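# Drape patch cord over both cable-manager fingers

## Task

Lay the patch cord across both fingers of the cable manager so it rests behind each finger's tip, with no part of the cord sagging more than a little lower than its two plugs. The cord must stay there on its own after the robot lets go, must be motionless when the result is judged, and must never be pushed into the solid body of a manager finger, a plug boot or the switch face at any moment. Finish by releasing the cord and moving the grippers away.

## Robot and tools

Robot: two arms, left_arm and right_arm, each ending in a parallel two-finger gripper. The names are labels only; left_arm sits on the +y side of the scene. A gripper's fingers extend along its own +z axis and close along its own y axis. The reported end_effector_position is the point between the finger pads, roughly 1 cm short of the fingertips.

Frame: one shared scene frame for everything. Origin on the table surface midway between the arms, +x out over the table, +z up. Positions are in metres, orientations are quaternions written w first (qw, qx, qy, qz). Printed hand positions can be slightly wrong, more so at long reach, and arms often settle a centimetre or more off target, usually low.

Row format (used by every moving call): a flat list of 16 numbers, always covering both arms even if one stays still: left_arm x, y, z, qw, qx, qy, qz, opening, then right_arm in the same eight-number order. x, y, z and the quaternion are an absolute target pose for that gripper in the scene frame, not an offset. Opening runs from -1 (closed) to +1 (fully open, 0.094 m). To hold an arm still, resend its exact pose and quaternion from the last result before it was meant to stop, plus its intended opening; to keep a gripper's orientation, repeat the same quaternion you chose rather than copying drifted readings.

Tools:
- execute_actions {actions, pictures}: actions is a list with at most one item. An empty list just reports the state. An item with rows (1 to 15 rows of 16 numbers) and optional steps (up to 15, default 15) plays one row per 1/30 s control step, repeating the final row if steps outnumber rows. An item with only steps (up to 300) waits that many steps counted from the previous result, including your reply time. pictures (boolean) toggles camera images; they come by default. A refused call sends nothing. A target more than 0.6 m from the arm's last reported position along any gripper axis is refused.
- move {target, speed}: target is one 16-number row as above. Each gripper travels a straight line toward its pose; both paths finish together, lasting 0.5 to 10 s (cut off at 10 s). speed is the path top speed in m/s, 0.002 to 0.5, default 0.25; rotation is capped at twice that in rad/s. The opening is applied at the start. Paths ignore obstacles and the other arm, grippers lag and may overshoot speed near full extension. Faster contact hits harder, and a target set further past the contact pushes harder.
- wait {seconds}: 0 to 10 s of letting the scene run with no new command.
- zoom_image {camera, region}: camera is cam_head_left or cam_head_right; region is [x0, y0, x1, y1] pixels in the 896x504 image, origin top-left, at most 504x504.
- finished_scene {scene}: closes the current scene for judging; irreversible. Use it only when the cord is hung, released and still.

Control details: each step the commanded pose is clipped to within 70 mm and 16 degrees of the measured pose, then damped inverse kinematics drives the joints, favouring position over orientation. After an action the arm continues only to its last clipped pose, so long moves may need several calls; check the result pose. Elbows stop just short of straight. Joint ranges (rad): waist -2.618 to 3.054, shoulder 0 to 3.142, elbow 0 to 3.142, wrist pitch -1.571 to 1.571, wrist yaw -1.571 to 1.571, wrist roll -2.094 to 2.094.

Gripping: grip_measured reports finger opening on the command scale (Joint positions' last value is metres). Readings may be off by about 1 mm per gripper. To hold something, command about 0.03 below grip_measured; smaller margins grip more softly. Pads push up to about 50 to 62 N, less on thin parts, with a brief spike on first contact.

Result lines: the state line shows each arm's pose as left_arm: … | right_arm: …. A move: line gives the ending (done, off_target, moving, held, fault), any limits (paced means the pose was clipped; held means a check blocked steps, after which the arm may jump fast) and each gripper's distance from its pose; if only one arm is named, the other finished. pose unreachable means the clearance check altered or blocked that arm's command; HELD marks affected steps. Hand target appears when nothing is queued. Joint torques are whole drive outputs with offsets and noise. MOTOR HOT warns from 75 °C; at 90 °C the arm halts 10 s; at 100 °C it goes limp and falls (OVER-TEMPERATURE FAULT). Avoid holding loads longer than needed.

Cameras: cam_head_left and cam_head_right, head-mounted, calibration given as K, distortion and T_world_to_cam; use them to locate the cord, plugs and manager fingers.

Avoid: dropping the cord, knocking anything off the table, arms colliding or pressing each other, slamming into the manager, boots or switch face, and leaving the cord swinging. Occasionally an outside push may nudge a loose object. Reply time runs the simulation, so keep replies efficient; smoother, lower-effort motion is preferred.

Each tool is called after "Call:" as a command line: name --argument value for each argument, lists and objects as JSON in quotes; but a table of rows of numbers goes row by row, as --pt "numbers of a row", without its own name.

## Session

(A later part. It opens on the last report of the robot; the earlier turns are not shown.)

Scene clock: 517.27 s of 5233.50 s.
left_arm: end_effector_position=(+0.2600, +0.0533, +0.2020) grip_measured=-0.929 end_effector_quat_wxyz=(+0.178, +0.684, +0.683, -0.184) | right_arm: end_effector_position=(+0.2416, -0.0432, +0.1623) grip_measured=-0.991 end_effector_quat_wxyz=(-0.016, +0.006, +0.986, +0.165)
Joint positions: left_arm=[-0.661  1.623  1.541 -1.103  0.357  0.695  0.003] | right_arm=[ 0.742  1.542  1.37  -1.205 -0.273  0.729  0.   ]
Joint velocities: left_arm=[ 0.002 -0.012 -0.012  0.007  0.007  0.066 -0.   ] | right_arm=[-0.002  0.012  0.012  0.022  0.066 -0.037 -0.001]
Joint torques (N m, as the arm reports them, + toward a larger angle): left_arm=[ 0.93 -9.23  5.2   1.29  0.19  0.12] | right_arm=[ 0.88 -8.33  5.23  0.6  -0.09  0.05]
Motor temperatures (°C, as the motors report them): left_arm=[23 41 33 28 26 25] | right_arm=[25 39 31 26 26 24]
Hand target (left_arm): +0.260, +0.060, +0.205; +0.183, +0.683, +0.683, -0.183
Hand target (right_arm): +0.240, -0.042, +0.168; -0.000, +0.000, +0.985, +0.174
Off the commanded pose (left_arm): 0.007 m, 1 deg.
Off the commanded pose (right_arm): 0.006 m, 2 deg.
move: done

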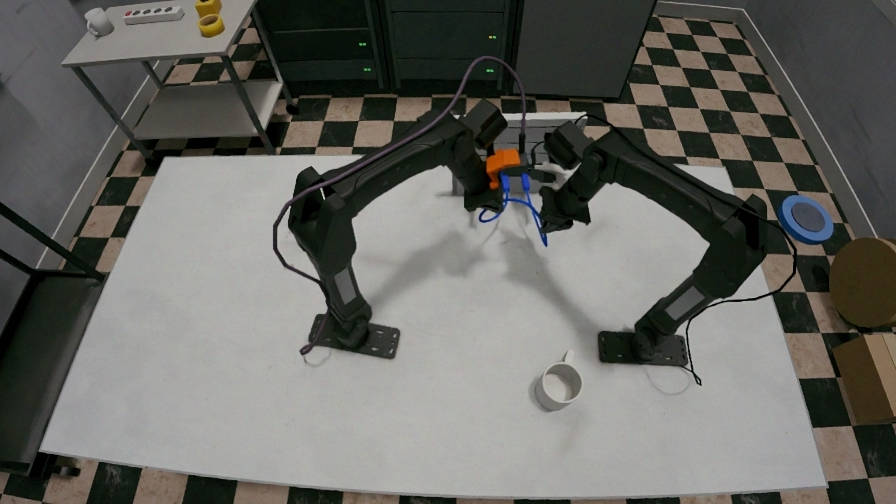

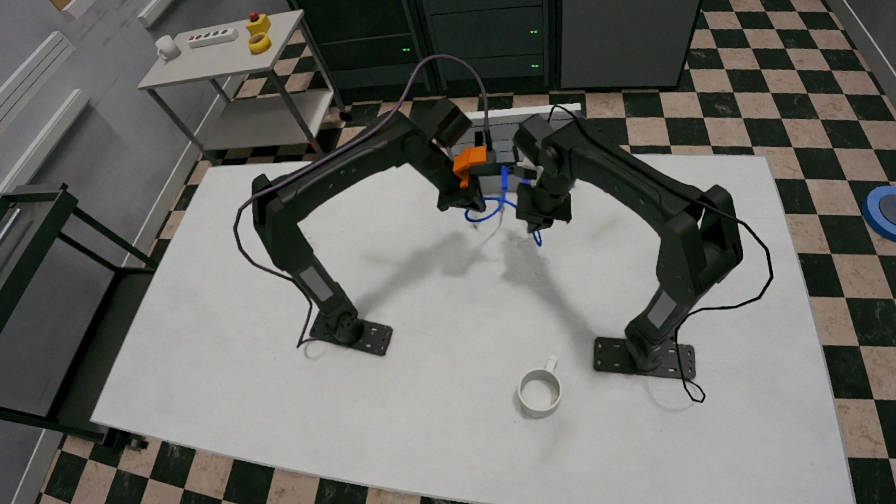

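Empty; reopening and stepping lower.

Call:
move --target '[0.26,0.06,0.205, 0.183,0.683,0.683,-0.183, -1,  0.24,-0.038,0.168, 0,0,0.985,0.174, 0.2]' --speed 0.02

Call:
move --target '[0.26,0.06,0.205, 0.183,0.683,0.683,-0.183, -1,  0.24,-0.036,0.148, 0,0,0.985,0.174, 0.2]' --speed 0.02

Call:
move --target '[0.26,0.06,0.205, 0.183,0.683,0.683,-0.183, -1,  0.24,-0.036,0.148, 0,0,0.985,0.174, -1]'

Call:
zoom_image --camera "cam_head_left" --region '[460,130,660,270]'

Call:
zoom_image --camera "cam_head_right" --region '[450,130,650,270]'

Scene clock: 519.70 s of 5233.50 s.
left_arm: end_effector_position=(+0.2600, +0.0533, +0.2020) grip_measured=-0.929 end_effector_quat_wxyz=(+0.178, +0.684, +0.683, -0.184) | right_arm: end_effector_position=(+0.2400, -0.0402, +0.1625) grip_measured=+0.198 end_effector_quat_wxyz=(-0.015, +0.005, +0.986, +0.166)
Joint positions: left_arm=[-0.661  1.623  1.541 -1.103  0.357  0.695  0.003] | right_arm=[ 0.754  1.542  1.37  -1.2   -0.271  0.739  0.056]
Joint velocities: left_arm=[-0.002 -0.002 -0.002 -0.051 -0.022 -0.022 -0.   ] | right_arm=[-0.007  0.007 -0.002  0.022  0.007 -0.125  0.   ]
Joint torques (N m, as the arm reports them, + toward a larger angle): left_arm=[ 0.92 -9.31  5.34  1.3   0.21  0.12] | right_arm=[ 0.81 -7.73  5.88  0.66 -0.09  0.04]
Motor temperatures (°C, as the motors report them): left_arm=[23 41 33 28 26 25] | right_arm=[25 39 31 26 26 24]
Hand target (left_arm): +0.260, +0.060, +0.205; +0.183, +0.683, +0.683, -0.183
Hand target (right_arm): +0.240, -0.038, +0.168; -0.000, +0.000, +0.985, +0.174
Off the commanded pose (left_arm): 0.007 m, 1 deg.
Off the commanded pose (right_arm): 0.006 m, 2 deg.
move: done

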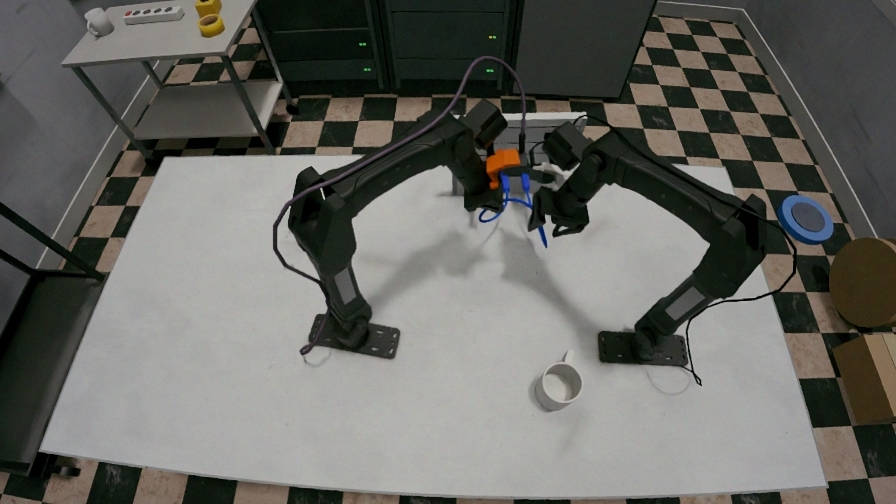

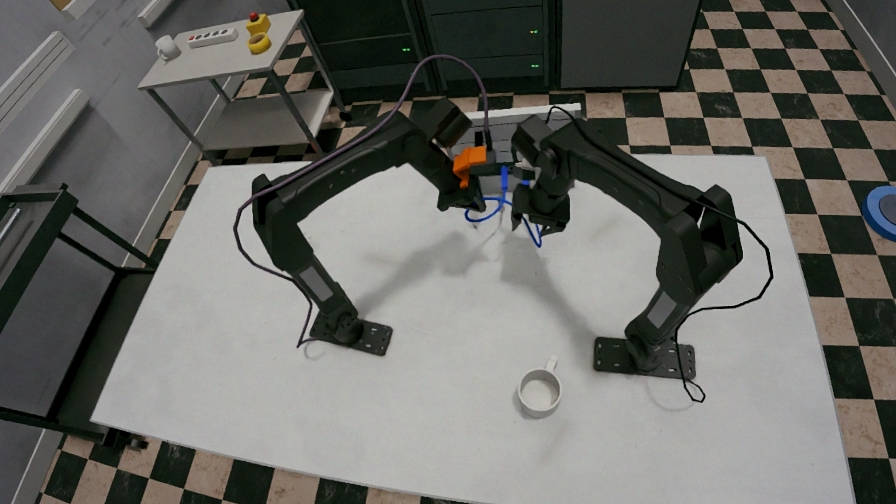

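Scene clock: 520.83 s of 5233.50 s.
left_arm: end_effector_position=(+0.2600, +0.0533, +0.2020) grip_measured=-0.929 end_effector_quat_wxyz=(+0.178, +0.684, +0.683, -0.184) | right_arm: end_effector_position=(+0.2404, -0.0377, +0.1450) grip_measured=+0.198 end_effector_quat_wxyz=(-0.013, +0.004, +0.986, +0.168)
Joint positions: left_arm=[-0.661  1.623  1.541 -1.103  0.357  0.695  0.003] | right_arm=[ 0.76   1.542  1.299 -1.123 -0.27   0.745  0.056]
Joint velocities: left_arm=[-0.012  0.007  0.007  0.037  0.007  0.007 -0.001] | right_arm=[ 0.007 -0.017 -0.027  0.066 -0.037  0.007 -0.   ]
Joint torques (N m, as the arm reports them, + toward a larger angle): left_arm=[ 0.96 -9.33  5.3   1.3   0.18  0.11] | right_arm=[ 0.79 -7.73  5.33  0.66 -0.07  0.05]
Motor temperatures (°C, as the motors report them): left_arm=[23 41 33 28 26 25] | right_arm=[25 39 31 26 26 24]
Hand target (left_arm): +0.260, +0.060, +0.205; +0.183, +0.683, +0.683, -0.183
Hand target (right_arm): +0.240, -0.036, +0.148; -0.000, +0.000, +0.985, +0.174
Off the commanded pose (left_arm): 0.007 m, 1 deg.
Off the commanded pose (right_arm): 0.003 m, 2 deg.
move: done

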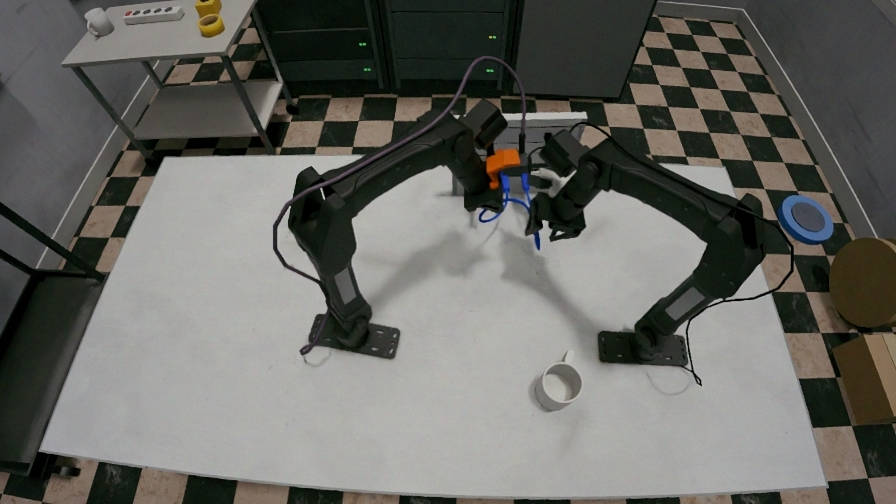

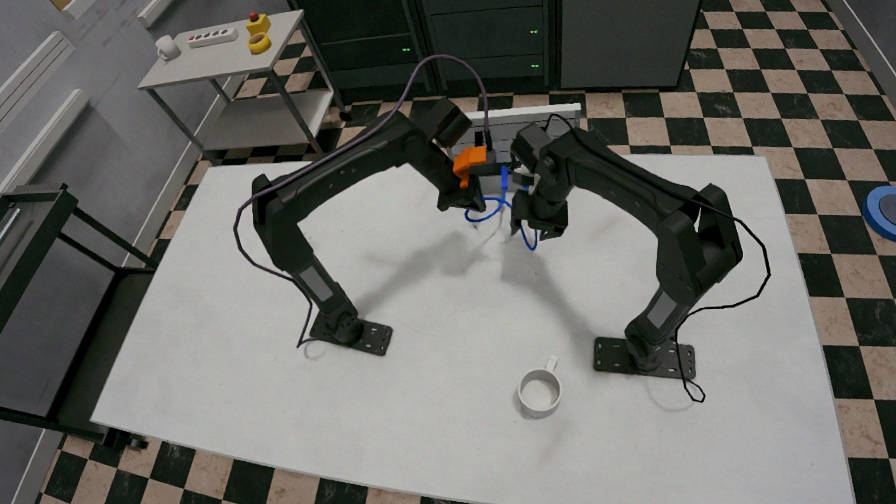

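Scene clock: 521.53 s of 5233.50 s.
left_arm: end_effector_position=(+0.2600, +0.0533, +0.2020) grip_measured=-0.929 end_effector_quat_wxyz=(+0.178, +0.684, +0.683, -0.184) | right_arm: end_effector_position=(+0.2411, -0.0372, +0.1451) grip_measured=-0.991 end_effector_quat_wxyz=(-0.012, +0.004, +0.986, +0.169)
Joint positions: left_arm=[-0.661  1.623  1.541 -1.103  0.357  0.695  0.003] | right_arm=[ 0.76   1.542  1.299 -1.119 -0.27   0.745  0.   ]
Joint velocities: left_arm=[ 0.002 -0.002 -0.012 -0.037  0.007 -0.007  0.   ] | right_arm=[-0.007 -0.007 -0.007  0.007 -0.022 -0.051 -0.001]
Joint torques (N m, as the arm reports them, + toward a larger angle): left_arm=[ 0.88 -9.28  5.29  1.29  0.21  0.1 ] | right_arm=[ 0.76 -7.72  5.29  0.67 -0.07  0.04]
Motor temperatures (°C, as the motors report them): left_arm=[23 41 33 28 26 25] | right_arm=[25 39 30 26 26 24]
Hand target (left_arm): +0.260, +0.060, +0.205; +0.183, +0.683, +0.683, -0.183
Hand target (right_arm): +0.240, -0.036, +0.148; -0.000, +0.000, +0.985, +0.174
Off the commanded pose (left_arm): 0.007 m, 1 deg.
Off the commanded pose (right_arm): 0.003 m, 2 deg.
move: done

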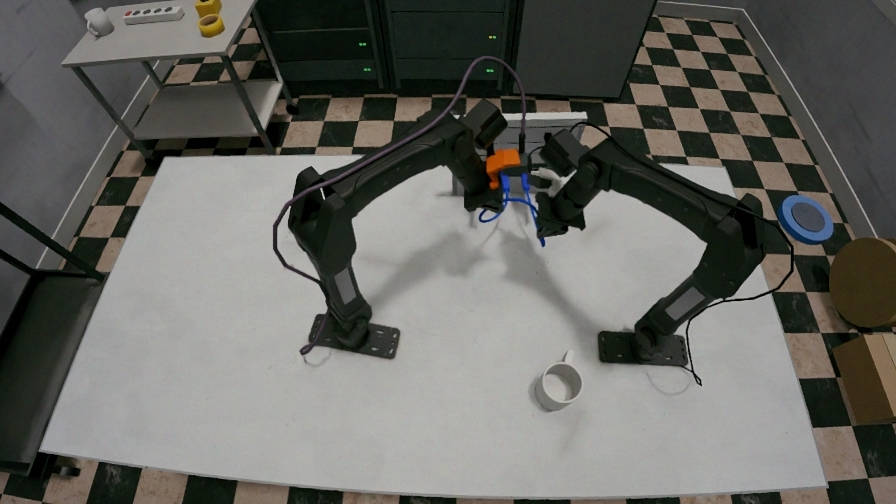

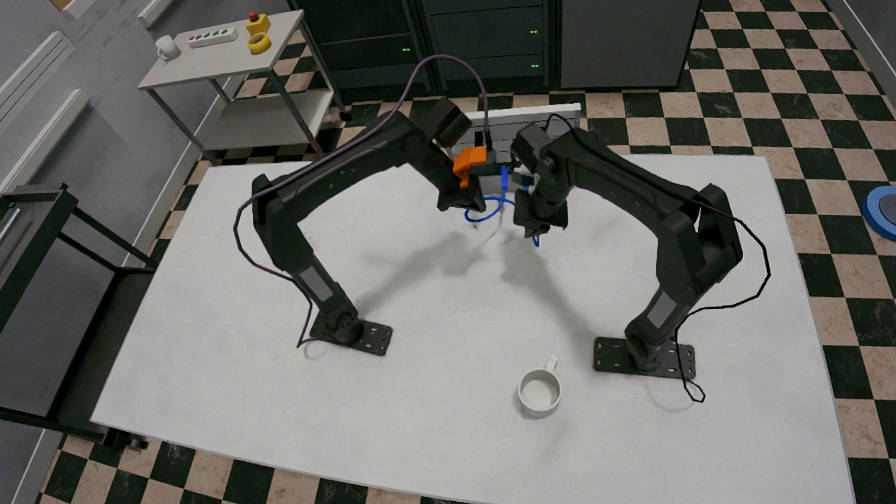

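Region (460, 130, 660, 270) of cam_head_left's 896x504 image, scaled by 2.520, with more detail than that image has; it fills the top 353 rows of this view, and the rest is white.

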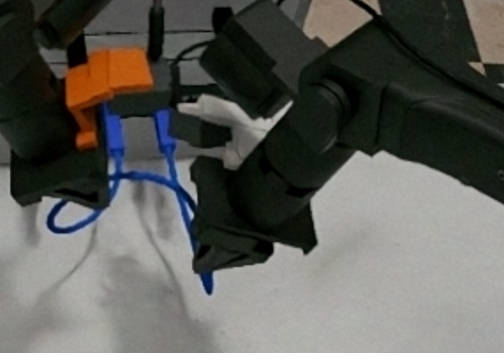

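Region (450, 130, 650, 270) of cam_head_right's 896x504 image, scaled by 2.520, with more detail than that image has; it fills the top 353 rows of this view, and the rest is white.

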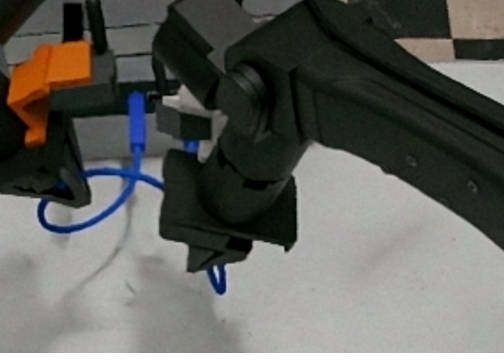

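Call:
move --target '[0.26,0.06,0.205, 0.183,0.683,0.683,-0.183, -1,  0.24,-0.036,0.15, 0,0,0.985,0.174, 0.2]' --speed 0.05

Call:
zoom_image --camera "cam_head_left" --region '[400,100,700,330]'

Call:
zoom_image --camera "cam_head_right" --region '[400,100,700,330]'

Scene clock: 526.70 s of 5233.50 s.
left_arm: end_effector_position=(+0.2600, +0.0533, +0.2020) grip_measured=-0.929 end_effector_quat_wxyz=(+0.178, +0.684, +0.683, -0.184) | right_arm: end_effector_position=(+0.2412, -0.0372, +0.1451) grip_measured=+0.198 end_effector_quat_wxyz=(-0.011, +0.004, +0.986, +0.169)
Joint positions: left_arm=[-0.661  1.623  1.541 -1.103  0.357  0.695  0.003] | right_arm=[ 0.76   1.542  1.299 -1.119 -0.269  0.745  0.056]
Joint velocities: left_arm=[ 0.017  0.012 -0.012  0.007 -0.095 -0.037 -0.001] | right_arm=[ 0.012 -0.007  0.012 -0.022  0.007 -0.066  0.   ]
Joint torques (N m, as the arm reports them, + toward a larger angle): left_arm=[ 0.94 -9.29  5.29  1.28  0.21  0.1 ] | right_arm=[ 0.81 -7.74  5.94  0.63 -0.08  0.05]
Motor temperatures (°C, as the motors report them): left_arm=[23 41 33 28 26 25] | right_arm=[25 39 30 26 26 24]
Hand target (left_arm): +0.260, +0.060, +0.205; +0.183, +0.683, +0.683, -0.183
Hand target (right_arm): +0.240, -0.036, +0.150; -0.000, +0.000, +0.985, +0.174
Off the commanded pose (left_arm): 0.007 m, 1 deg.
Off the commanded pose (right_arm): 0.005 m, 2 deg.
move: done

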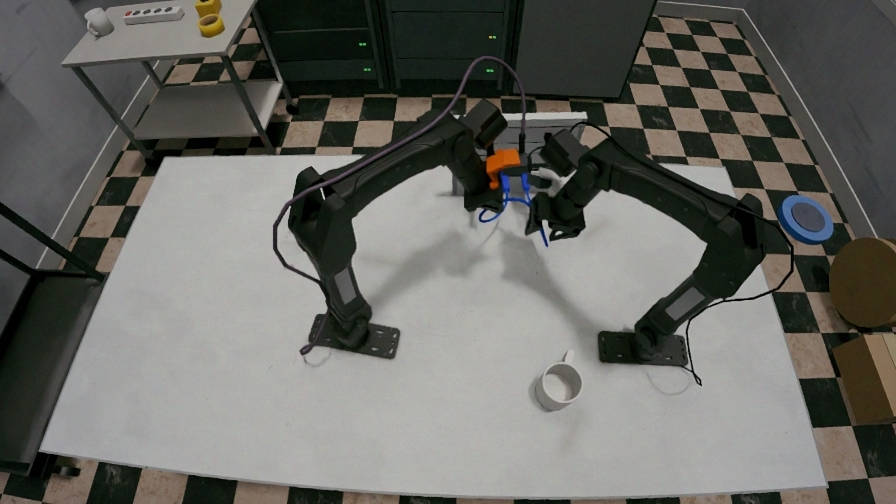

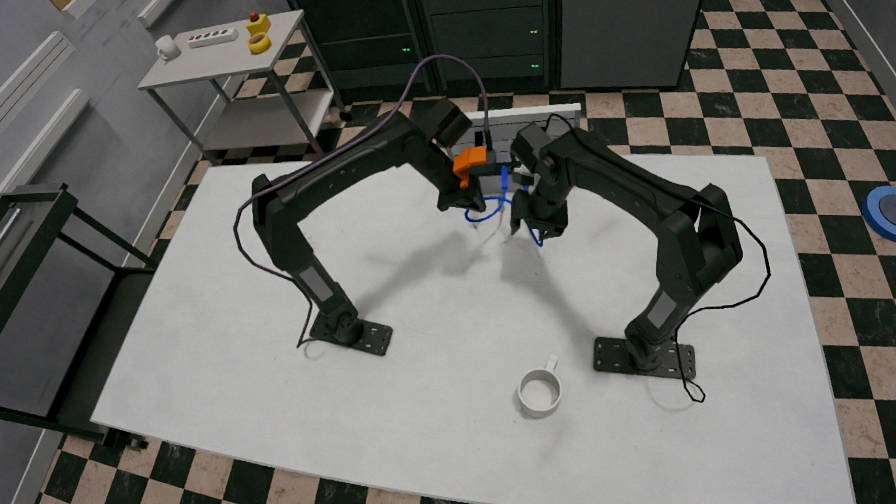

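Region (400, 100, 700, 330) of cam_head_left's 896x504 image, scaled by 1.680, with more detail than that image has; it fills the top 386 rows of this view, and the rest is white.

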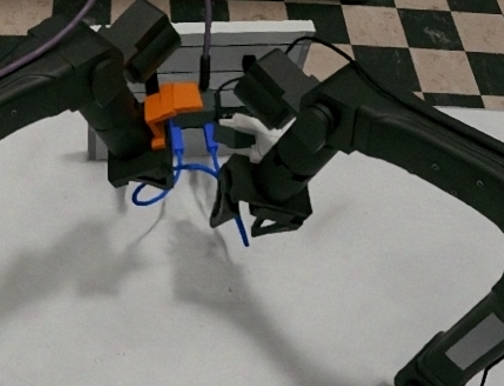

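Region (400, 100, 700, 330) of cam_head_right's 896x504 image, scaled by 1.680, with more detail than that image has; it fills the top 386 rows of this view, and the rest is white.

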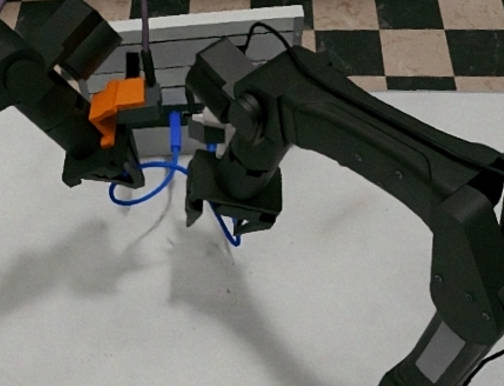

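Call:
move --target '[0.26,0.06,0.205, 0.183,0.683,0.683,-0.183, -1,  0.233,-0.040,0.128, 0,0,0.985,0.174, 0.2]' --speed 0.04

Call:
move --target '[0.26,0.06,0.205, 0.183,0.683,0.683,-0.183, -1,  0.233,-0.040,0.128, 0,0,0.985,0.174, -1]'

Scene clock: 528.27 s of 5233.50 s.
left_arm: end_effector_position=(+0.2600, +0.0533, +0.2020) grip_measured=-0.929 end_effector_quat_wxyz=(+0.178, +0.684, +0.683, -0.184) | right_arm: end_effector_position=(+0.2335, -0.0418, +0.1231) grip_measured=+0.198 end_effector_quat_wxyz=(-0.015, +0.005, +0.986, +0.165)
Joint positions: left_arm=[-0.661  1.623  1.541 -1.103  0.357  0.695  0.003] | right_arm=[ 0.766  1.52   1.193 -1.042 -0.267  0.752  0.056]
Joint velocities: left_arm=[ 0.007 -0.007 -0.007  0.007 -0.007 -0.022 -0.   ] | right_arm=[ 0.012 -0.012  0.002  0.051 -0.066  0.022 -0.   ]
Joint torques (N m, as the arm reports them, + toward a larger angle): left_arm=[ 0.96 -9.32  5.37  1.28  0.2   0.12] | right_arm=[ 0.81 -8.    5.32  0.71 -0.07  0.06]
Motor temperatures (°C, as the motors report them): left_arm=[23 41 33 28 26 25] | right_arm=[25 40 30 26 26 24]
Hand target (left_arm): +0.260, +0.060, +0.205; +0.183, +0.683, +0.683, -0.183
Hand target (right_arm): +0.233, -0.040, +0.128; -0.000, +0.000, +0.985, +0.174
Off the commanded pose (left_arm): 0.007 m, 1 deg.
Off the commanded pose (right_arm): 0.005 m, 2 deg.
move: done

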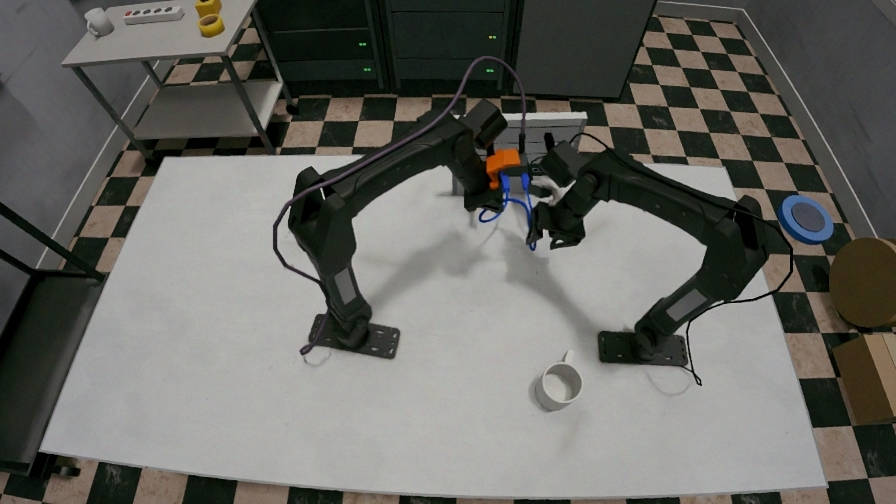

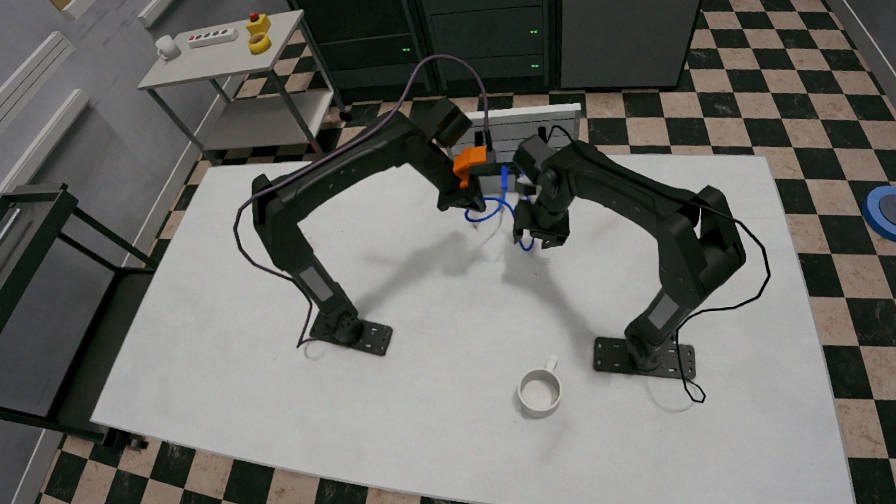

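Scene clock: 528.97 s of 5233.50 s.
left_arm: end_effector_position=(+0.2600, +0.0533, +0.2020) grip_measured=-0.929 end_effector_quat_wxyz=(+0.178, +0.684, +0.683, -0.184) | right_arm: end_effector_position=(+0.2344, -0.0411, +0.1233) grip_measured=-0.991 end_effector_quat_wxyz=(-0.013, +0.005, +0.986, +0.166)
Joint positions: left_arm=[-0.661  1.623  1.541 -1.103  0.357  0.695  0.003] | right_arm=[ 0.766  1.52   1.193 -1.038 -0.267  0.752  0.   ]
Joint velocities: left_arm=[-0.002  0.012 -0.002 -0.037 -0.037  0.022  0.   ] | right_arm=[-0.017  0.002 -0.007 -0.022 -0.081 -0.066 -0.001]
Joint torques (N m, as the arm reports them, + toward a larger angle): left_arm=[ 0.97 -9.35  5.36  1.28  0.19  0.12] | right_arm=[ 0.77 -7.95  5.37  0.65 -0.09  0.05]
Motor temperatures (°C, as the motors report them): left_arm=[23 41 33 28 26 25] | right_arm=[25 40 30 26 26 24]
Hand target (left_arm): +0.260, +0.060, +0.205; +0.183, +0.683, +0.683, -0.183
Hand target (right_arm): +0.233, -0.040, +0.128; -0.000, +0.000, +0.985, +0.174
Off the commanded pose (left_arm): 0.007 m, 1 deg.
Off the commanded pose (right_arm): 0.005 m, 2 deg.
move: done

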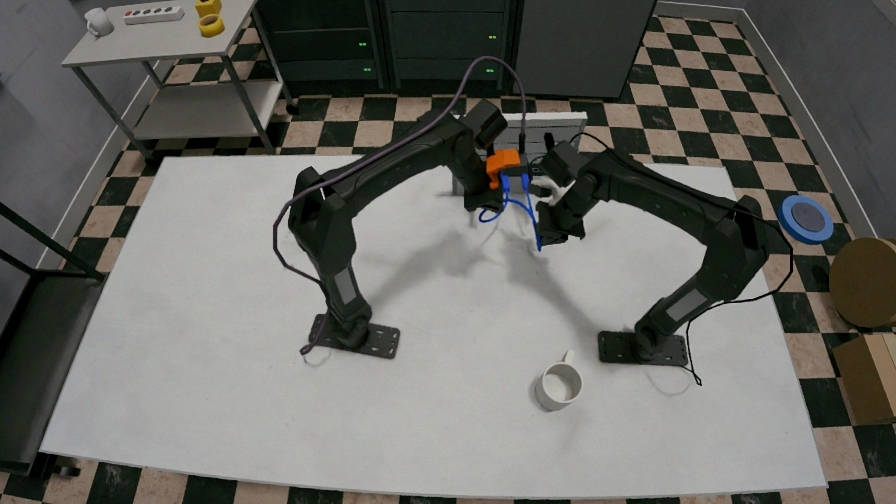

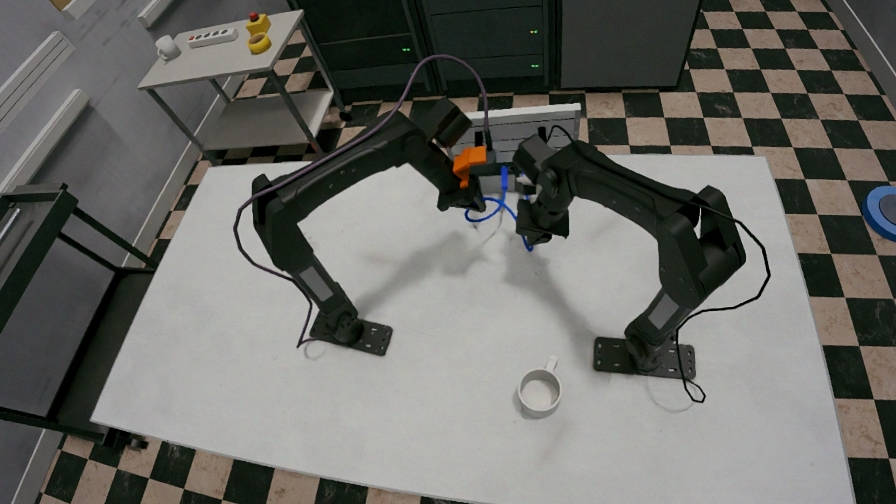

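Call:
move --target '[0.26,0.06,0.205, 0.183,0.683,0.683,-0.183, -1,  0.20,-0.15,0.17, 0,0,0.985,0.174, 0.2]' --speed 0.1

Call:
zoom_image --camera "cam_head_left" --region '[460,150,620,270]'

Call:
zoom_image --camera "cam_head_right" --region '[440,150,600,270]'

Scene clock: 531.53 s of 5233.50 s.
left_arm: end_effector_position=(+0.2600, +0.0533, +0.2020) grip_measured=-0.929 end_effector_quat_wxyz=(+0.178, +0.684, +0.683, -0.184) | right_arm: end_effector_position=(+0.2034, -0.1473, +0.1668) grip_measured=+0.198 end_effector_quat_wxyz=(-0.003, +0.001, +0.986, +0.166)
Joint positions: left_arm=[-0.661  1.623  1.541 -1.103  0.357  0.695  0.003] | right_arm=[ 0.45   1.214  1.128 -1.357 -0.309  0.42   0.056]
Joint velocities: left_arm=[-0.007 -0.017  0.022 -0.095  0.007 -0.051 -0.001] | right_arm=[-0.012 -0.007  0.007 -0.037 -0.007 -0.037 -0.   ]
Joint torques (N m, as the arm reports them, + toward a larger angle): left_arm=[ 0.98 -9.29  5.28  1.29  0.2   0.11] | right_arm=[-1.05 -5.11  5.58  0.31 -0.35 -0.06]
Motor temperatures (°C, as the motors report them): left_arm=[23 41 33 28 26 25] | right_arm=[25 40 30 26 26 24]
Hand target (left_arm): +0.260, +0.060, +0.205; +0.183, +0.683, +0.683, -0.183
Hand target (right_arm): +0.199, -0.149, +0.170; -0.002, -0.000, +0.985, +0.173
Off the commanded pose (left_arm): 0.007 m, 1 deg.
Off the commanded pose (right_arm): 0.005 m, 1 deg.
move: done

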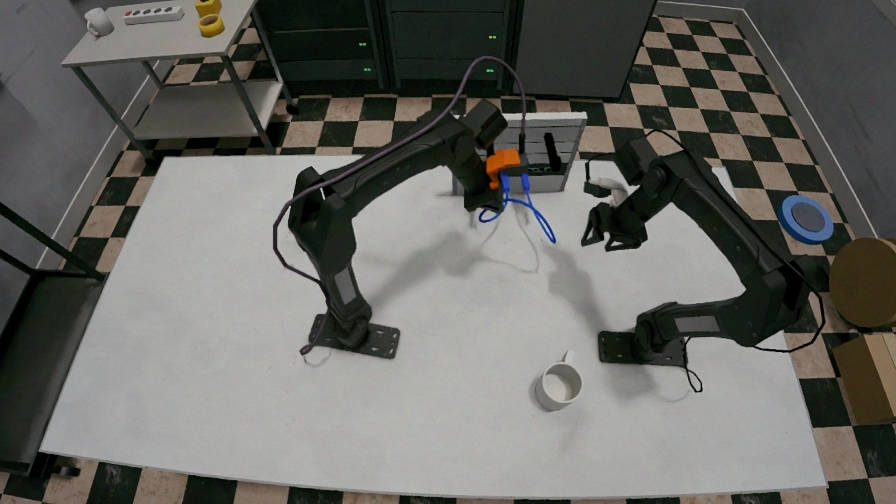

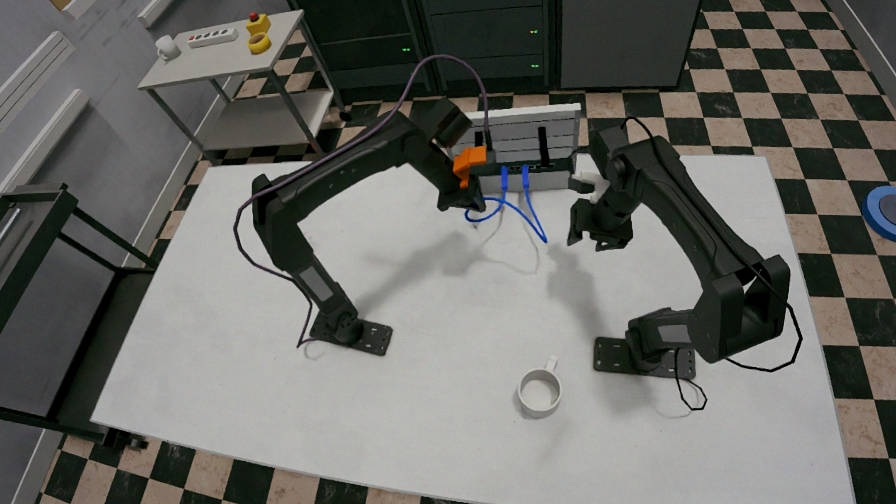

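Region (460, 150, 620, 270) of cam_head_left's 896x504 image, scaled by 3.150, with more detail than that image has; it fills the top 378 rows of this view, and the rest is white.

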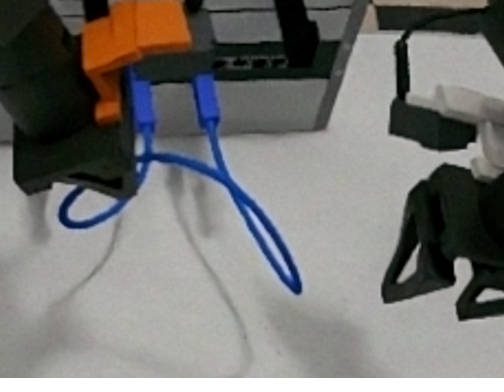

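Region (440, 150, 600, 270) of cam_head_right's 896x504 image, scaled by 3.150, with more detail than that image has; it fills the top 378 rows of this view, and the rest is white.

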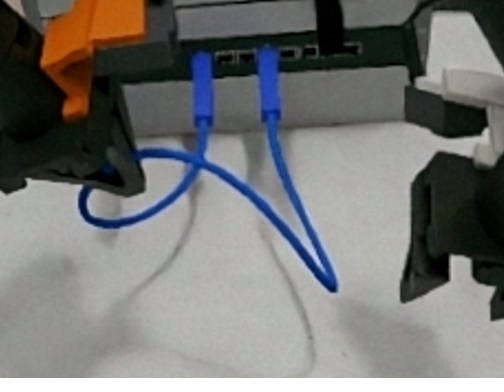

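Call:
move --target '[0.26,0.06,0.205, 0.183,0.683,0.683,-0.183, -1,  0.225,-0.07,0.19, 0,0,0.985,0.174, 0.9]' --speed 0.12

Call:
move --target '[0.26,0.06,0.205, 0.183,0.683,0.683,-0.183, -1,  0.225,-0.068,0.125, 0,0,0.985,0.174, 0.9]' --speed 0.06

Call:
zoom_image --camera "cam_head_left" --region '[460,150,660,300]'

Call:
zoom_image --camera "cam_head_right" --region '[440,150,640,300]'

Scene clock: 536.77 s of 5233.50 s.
left_arm: end_effector_position=(+0.2600, +0.0533, +0.2020) grip_measured=-0.929 end_effector_quat_wxyz=(+0.178, +0.684, +0.683, -0.184) | right_arm: end_effector_position=(+0.2199, -0.0769, +0.1827) grip_measured=+0.898 end_effector_quat_wxyz=(-0.013, +0.004, +0.986, +0.168)
Joint positions: left_arm=[-0.661  1.623  1.541 -1.103  0.357  0.695  0.003] | right_arm=[ 0.691  1.404  1.327 -1.306 -0.283  0.674  0.089]
Joint velocities: left_arm=[ 0.002 -0.002  0.007 -0.037 -0.066 -0.007  0.   ] | right_arm=[ 0.007 -0.007 -0.002 -0.022  0.022  0.007 -0.   ]
Joint torques (N m, as the arm reports them, + toward a larger angle): left_arm=[ 0.91 -9.27  5.31  1.31  0.22  0.12] | right_arm=[ 0.77 -4.24  8.99  0.57 -0.08  0.04]
Motor temperatures (°C, as the motors report them): left_arm=[23 42 32 28 26 25] | right_arm=[25 38 30 26 26 24]
Hand target (left_arm): +0.260, +0.060, +0.205; +0.183, +0.683, +0.683, -0.183
Hand target (right_arm): +0.226, -0.070, +0.190; +0.001, +0.000, +0.985, +0.174
Off the commanded pose (left_arm): 0.007 m, 1 deg.
Off the commanded pose (right_arm): 0.011 m, 2 deg.
move: off_target (right_arm)

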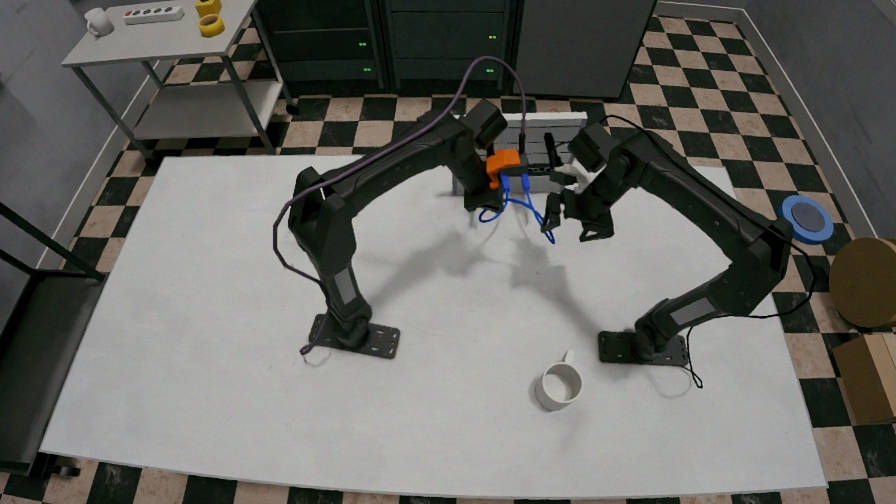

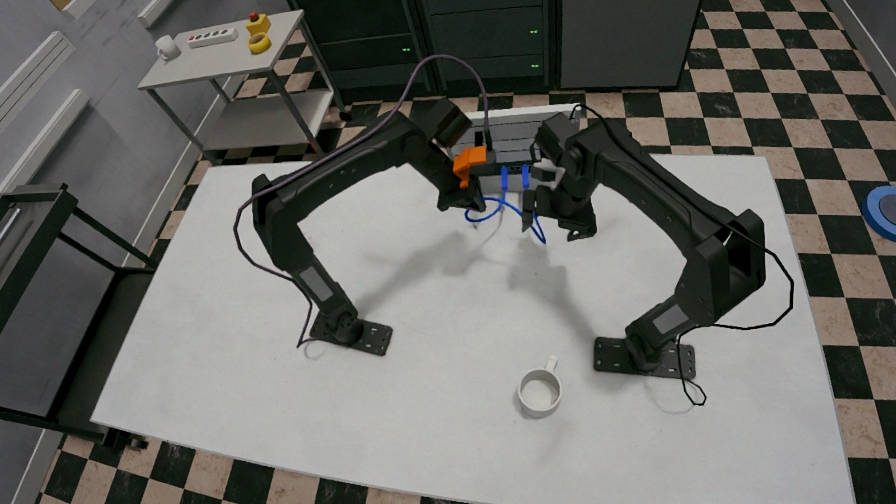

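Scene clock: 538.27 s of 5233.50 s.
left_arm: end_effector_position=(+0.2600, +0.0533, +0.2020) grip_measured=-0.929 end_effector_quat_wxyz=(+0.178, +0.684, +0.683, -0.184) | right_arm: end_effector_position=(+0.2250, -0.0702, +0.1276) grip_measured=+0.898 end_effector_quat_wxyz=(-0.004, +0.004, +0.985, +0.174)
Joint positions: left_arm=[-0.661  1.623  1.541 -1.103  0.357  0.695  0.003] | right_arm=[ 0.7    1.404  1.103 -1.059 -0.282  0.686  0.089]
Joint velocities: left_arm=[ 0.007  0.017 -0.007  0.066  0.022 -0.007 -0.   ] | right_arm=[-0.007  0.007 -0.012  0.007  0.037 -0.081  0.   ]
Joint torques (N m, as the arm reports them, + toward a larger angle): left_arm=[ 0.95 -9.36  5.32  1.29  0.18  0.11] | right_arm=[ 0.85 -5.31  5.36  0.66 -0.1   0.04]
Motor temperatures (°C, as the motors report them): left_arm=[23 42 33 28 26 25] | right_arm=[25 38 30 26 26 24]
Hand target (left_arm): +0.260, +0.060, +0.205; +0.183, +0.683, +0.683, -0.183
Hand target (right_arm): +0.225, -0.069, +0.125; -0.000, +0.000, +0.985, +0.174
Off the commanded pose (left_arm): 0.007 m, 1 deg.
Off the commanded pose (right_arm): 0.003 m, 1 deg.
move: done

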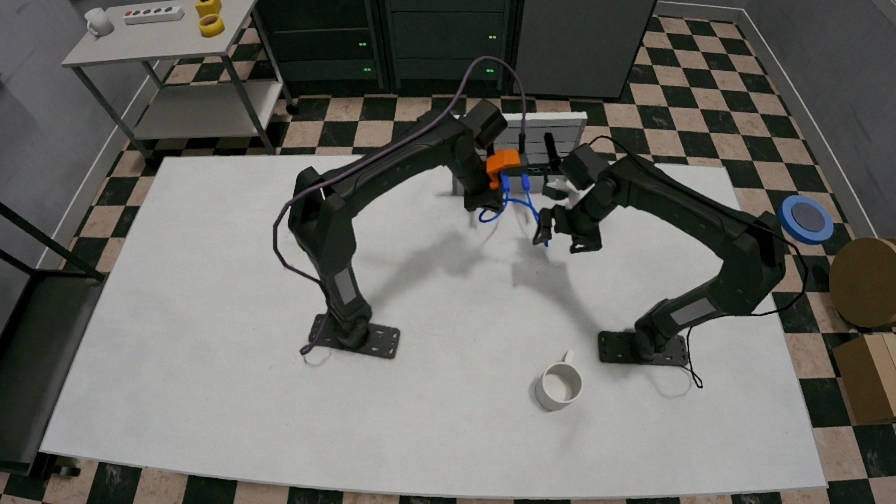

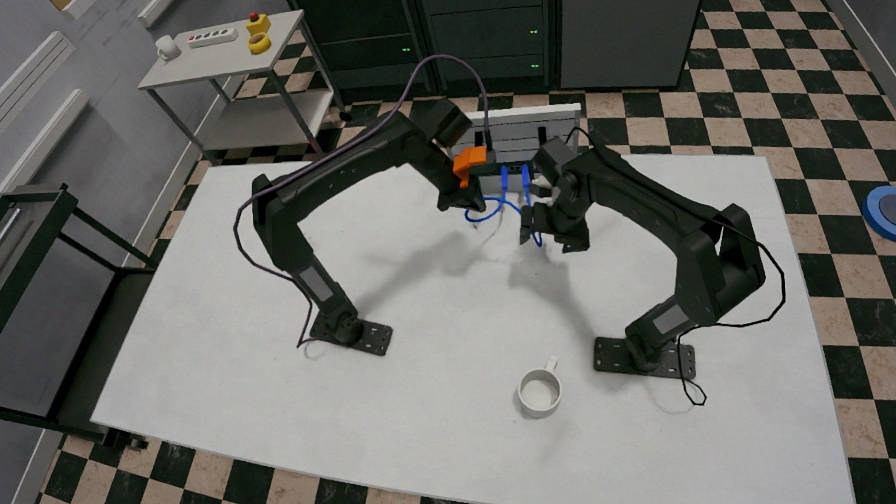

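Region (460, 150, 660, 300) of cam_head_left's 896x504 image, scaled by 2.520, with more detail than that image has; it fills the top 378 rows of this view, and the rest is white.

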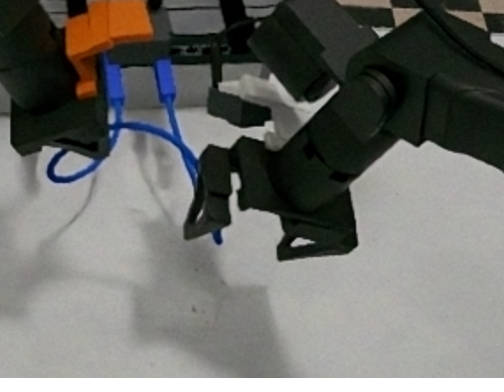

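Region (440, 150, 640, 300) of cam_head_right's 896x504 image, scaled by 2.520, with more detail than that image has; it fills the top 378 rows of this view, and the rest is white.

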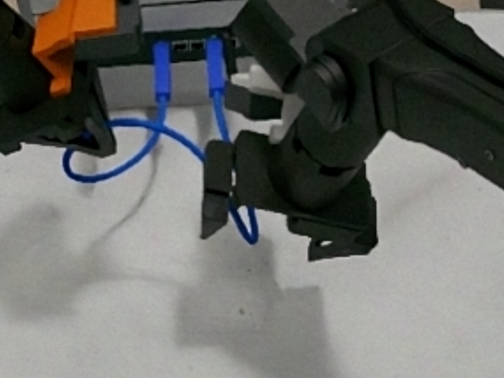

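Call:
move --target '[0.26,0.06,0.205, 0.183,0.683,0.683,-0.183, -1,  0.24,-0.058,0.098, 0,0,0.985,0.174, 0.9]' --speed 0.05

Call:
move --target '[0.26,0.06,0.205, 0.183,0.683,0.683,-0.183, -1,  0.24,-0.058,0.098, 0,0,0.985,0.174, -1]'

Call:
zoom_image --camera "cam_head_left" --region '[460,150,660,300]'

Scene clock: 541.10 s of 5233.50 s.
left_arm: end_effector_position=(+0.2600, +0.0533, +0.2020) grip_measured=-0.929 end_effector_quat_wxyz=(+0.178, +0.684, +0.683, -0.184) | right_arm: end_effector_position=(+0.2396, -0.0592, +0.1042) grip_measured=+0.898 end_effector_quat_wxyz=(-0.000, +0.003, +0.984, +0.177)
Joint positions: left_arm=[-0.661  1.623  1.541 -1.103  0.357  0.695  0.003] | right_arm=[ 0.7    1.476  1.07  -0.943 -0.281  0.686  0.089]
Joint velocities: left_arm=[ 0.002 -0.012  0.002  0.007 -0.007  0.037 -0.   ] | right_arm=[-0.002 -0.007  0.002  0.022 -0.066 -0.007 -0.   ]
Joint torques (N m, as the arm reports them, + toward a larger angle): left_arm=[ 0.89 -9.34  5.3   1.29  0.22  0.1 ] | right_arm=[ 0.36 -4.97  5.34  0.72 -0.09 -0.02]
Motor temperatures (°C, as the motors report them): left_arm=[23 42 33 28 26 25] | right_arm=[25 38 30 26 26 24]
Hand target (left_arm): +0.260, +0.060, +0.205; +0.183, +0.683, +0.683, -0.183
Hand target (right_arm): +0.240, -0.059, +0.098; -0.000, -0.000, +0.985, +0.174
Off the commanded pose (left_arm): 0.007 m, 1 deg.
Off the commanded pose (right_arm): 0.006 m, 1 deg.
move: done

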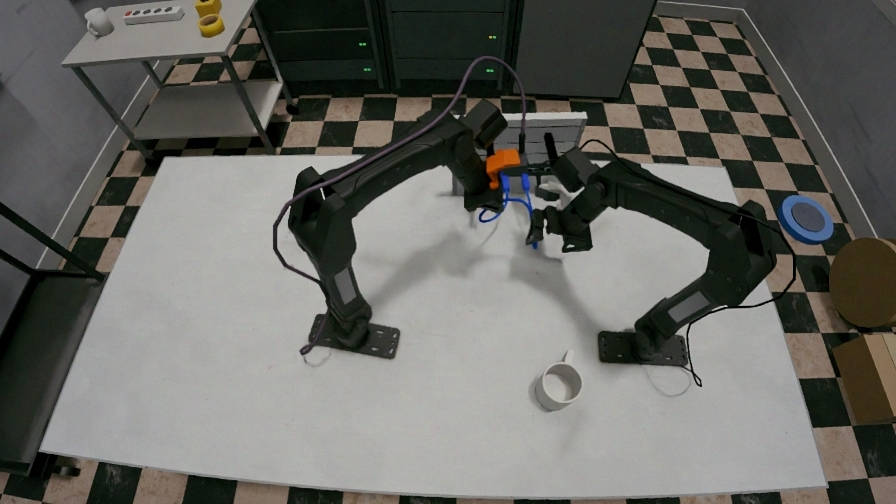

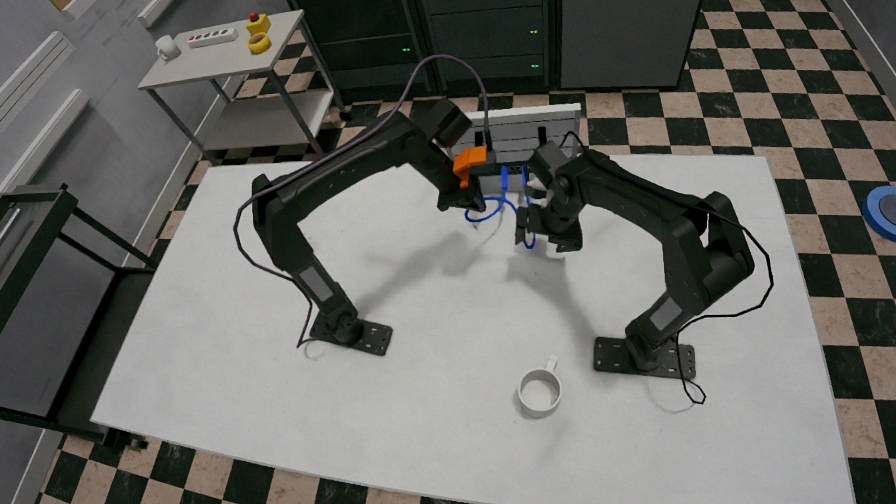

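Scene clock: 541.80 s of 5233.50 s.
left_arm: end_effector_position=(+0.2600, +0.0533, +0.2020) grip_measured=-0.929 end_effector_quat_wxyz=(+0.178, +0.684, +0.683, -0.184) | right_arm: end_effector_position=(+0.2403, -0.0587, +0.1044) grip_measured=-0.991 end_effector_quat_wxyz=(+0.001, +0.003, +0.984, +0.178)
Joint positions: left_arm=[-0.661  1.623  1.541 -1.103  0.357  0.695  0.003] | right_arm=[ 0.7    1.476  1.07  -0.939 -0.281  0.686  0.   ]
Joint velocities: left_arm=[-0.002  0.002 -0.007 -0.037 -0.037 -0.051 -0.001] | right_arm=[-0.002 -0.007  0.007  0.051 -0.066  0.007 -0.001]
Joint torques (N m, as the arm reports them, + toward a larger angle): left_arm=[ 0.99 -9.28  5.35  1.31  0.21  0.09] | right_arm=[ 0.47 -4.89  5.41  0.69 -0.11 -0.01]
Motor temperatures (°C, as the motors report them): left_arm=[23 42 33 28 26 25] | right_arm=[25 38 30 26 26 24]
Hand target (left_arm): +0.260, +0.060, +0.205; +0.183, +0.683, +0.683, -0.183
Hand target (right_arm): +0.240, -0.058, +0.098; -0.000, -0.000, +0.985, +0.174
Off the commanded pose (left_arm): 0.007 m, 1 deg.
Off the commanded pose (right_arm): 0.006 m, 1 deg.
move: done

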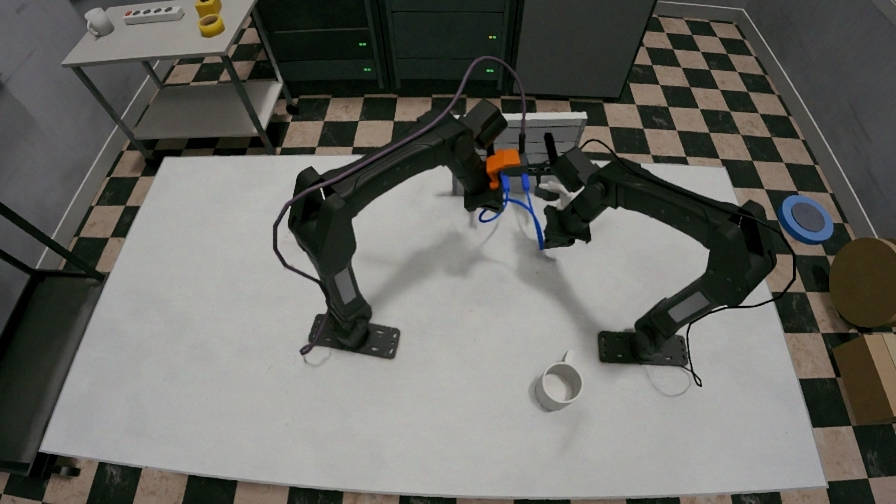

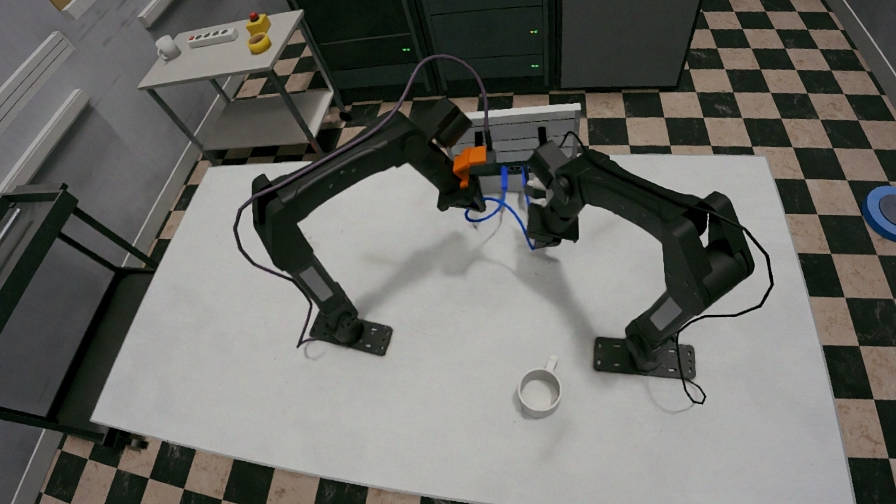

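Region (460, 150, 660, 300) of cam_head_left's 896x504 image, scaled by 2.520, with more detail than that image has; it fills the top 378 rows of this view, and the rest is white.

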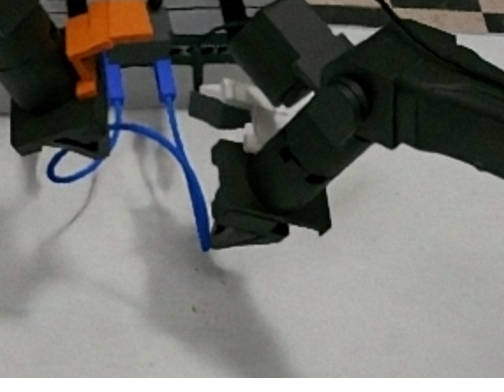

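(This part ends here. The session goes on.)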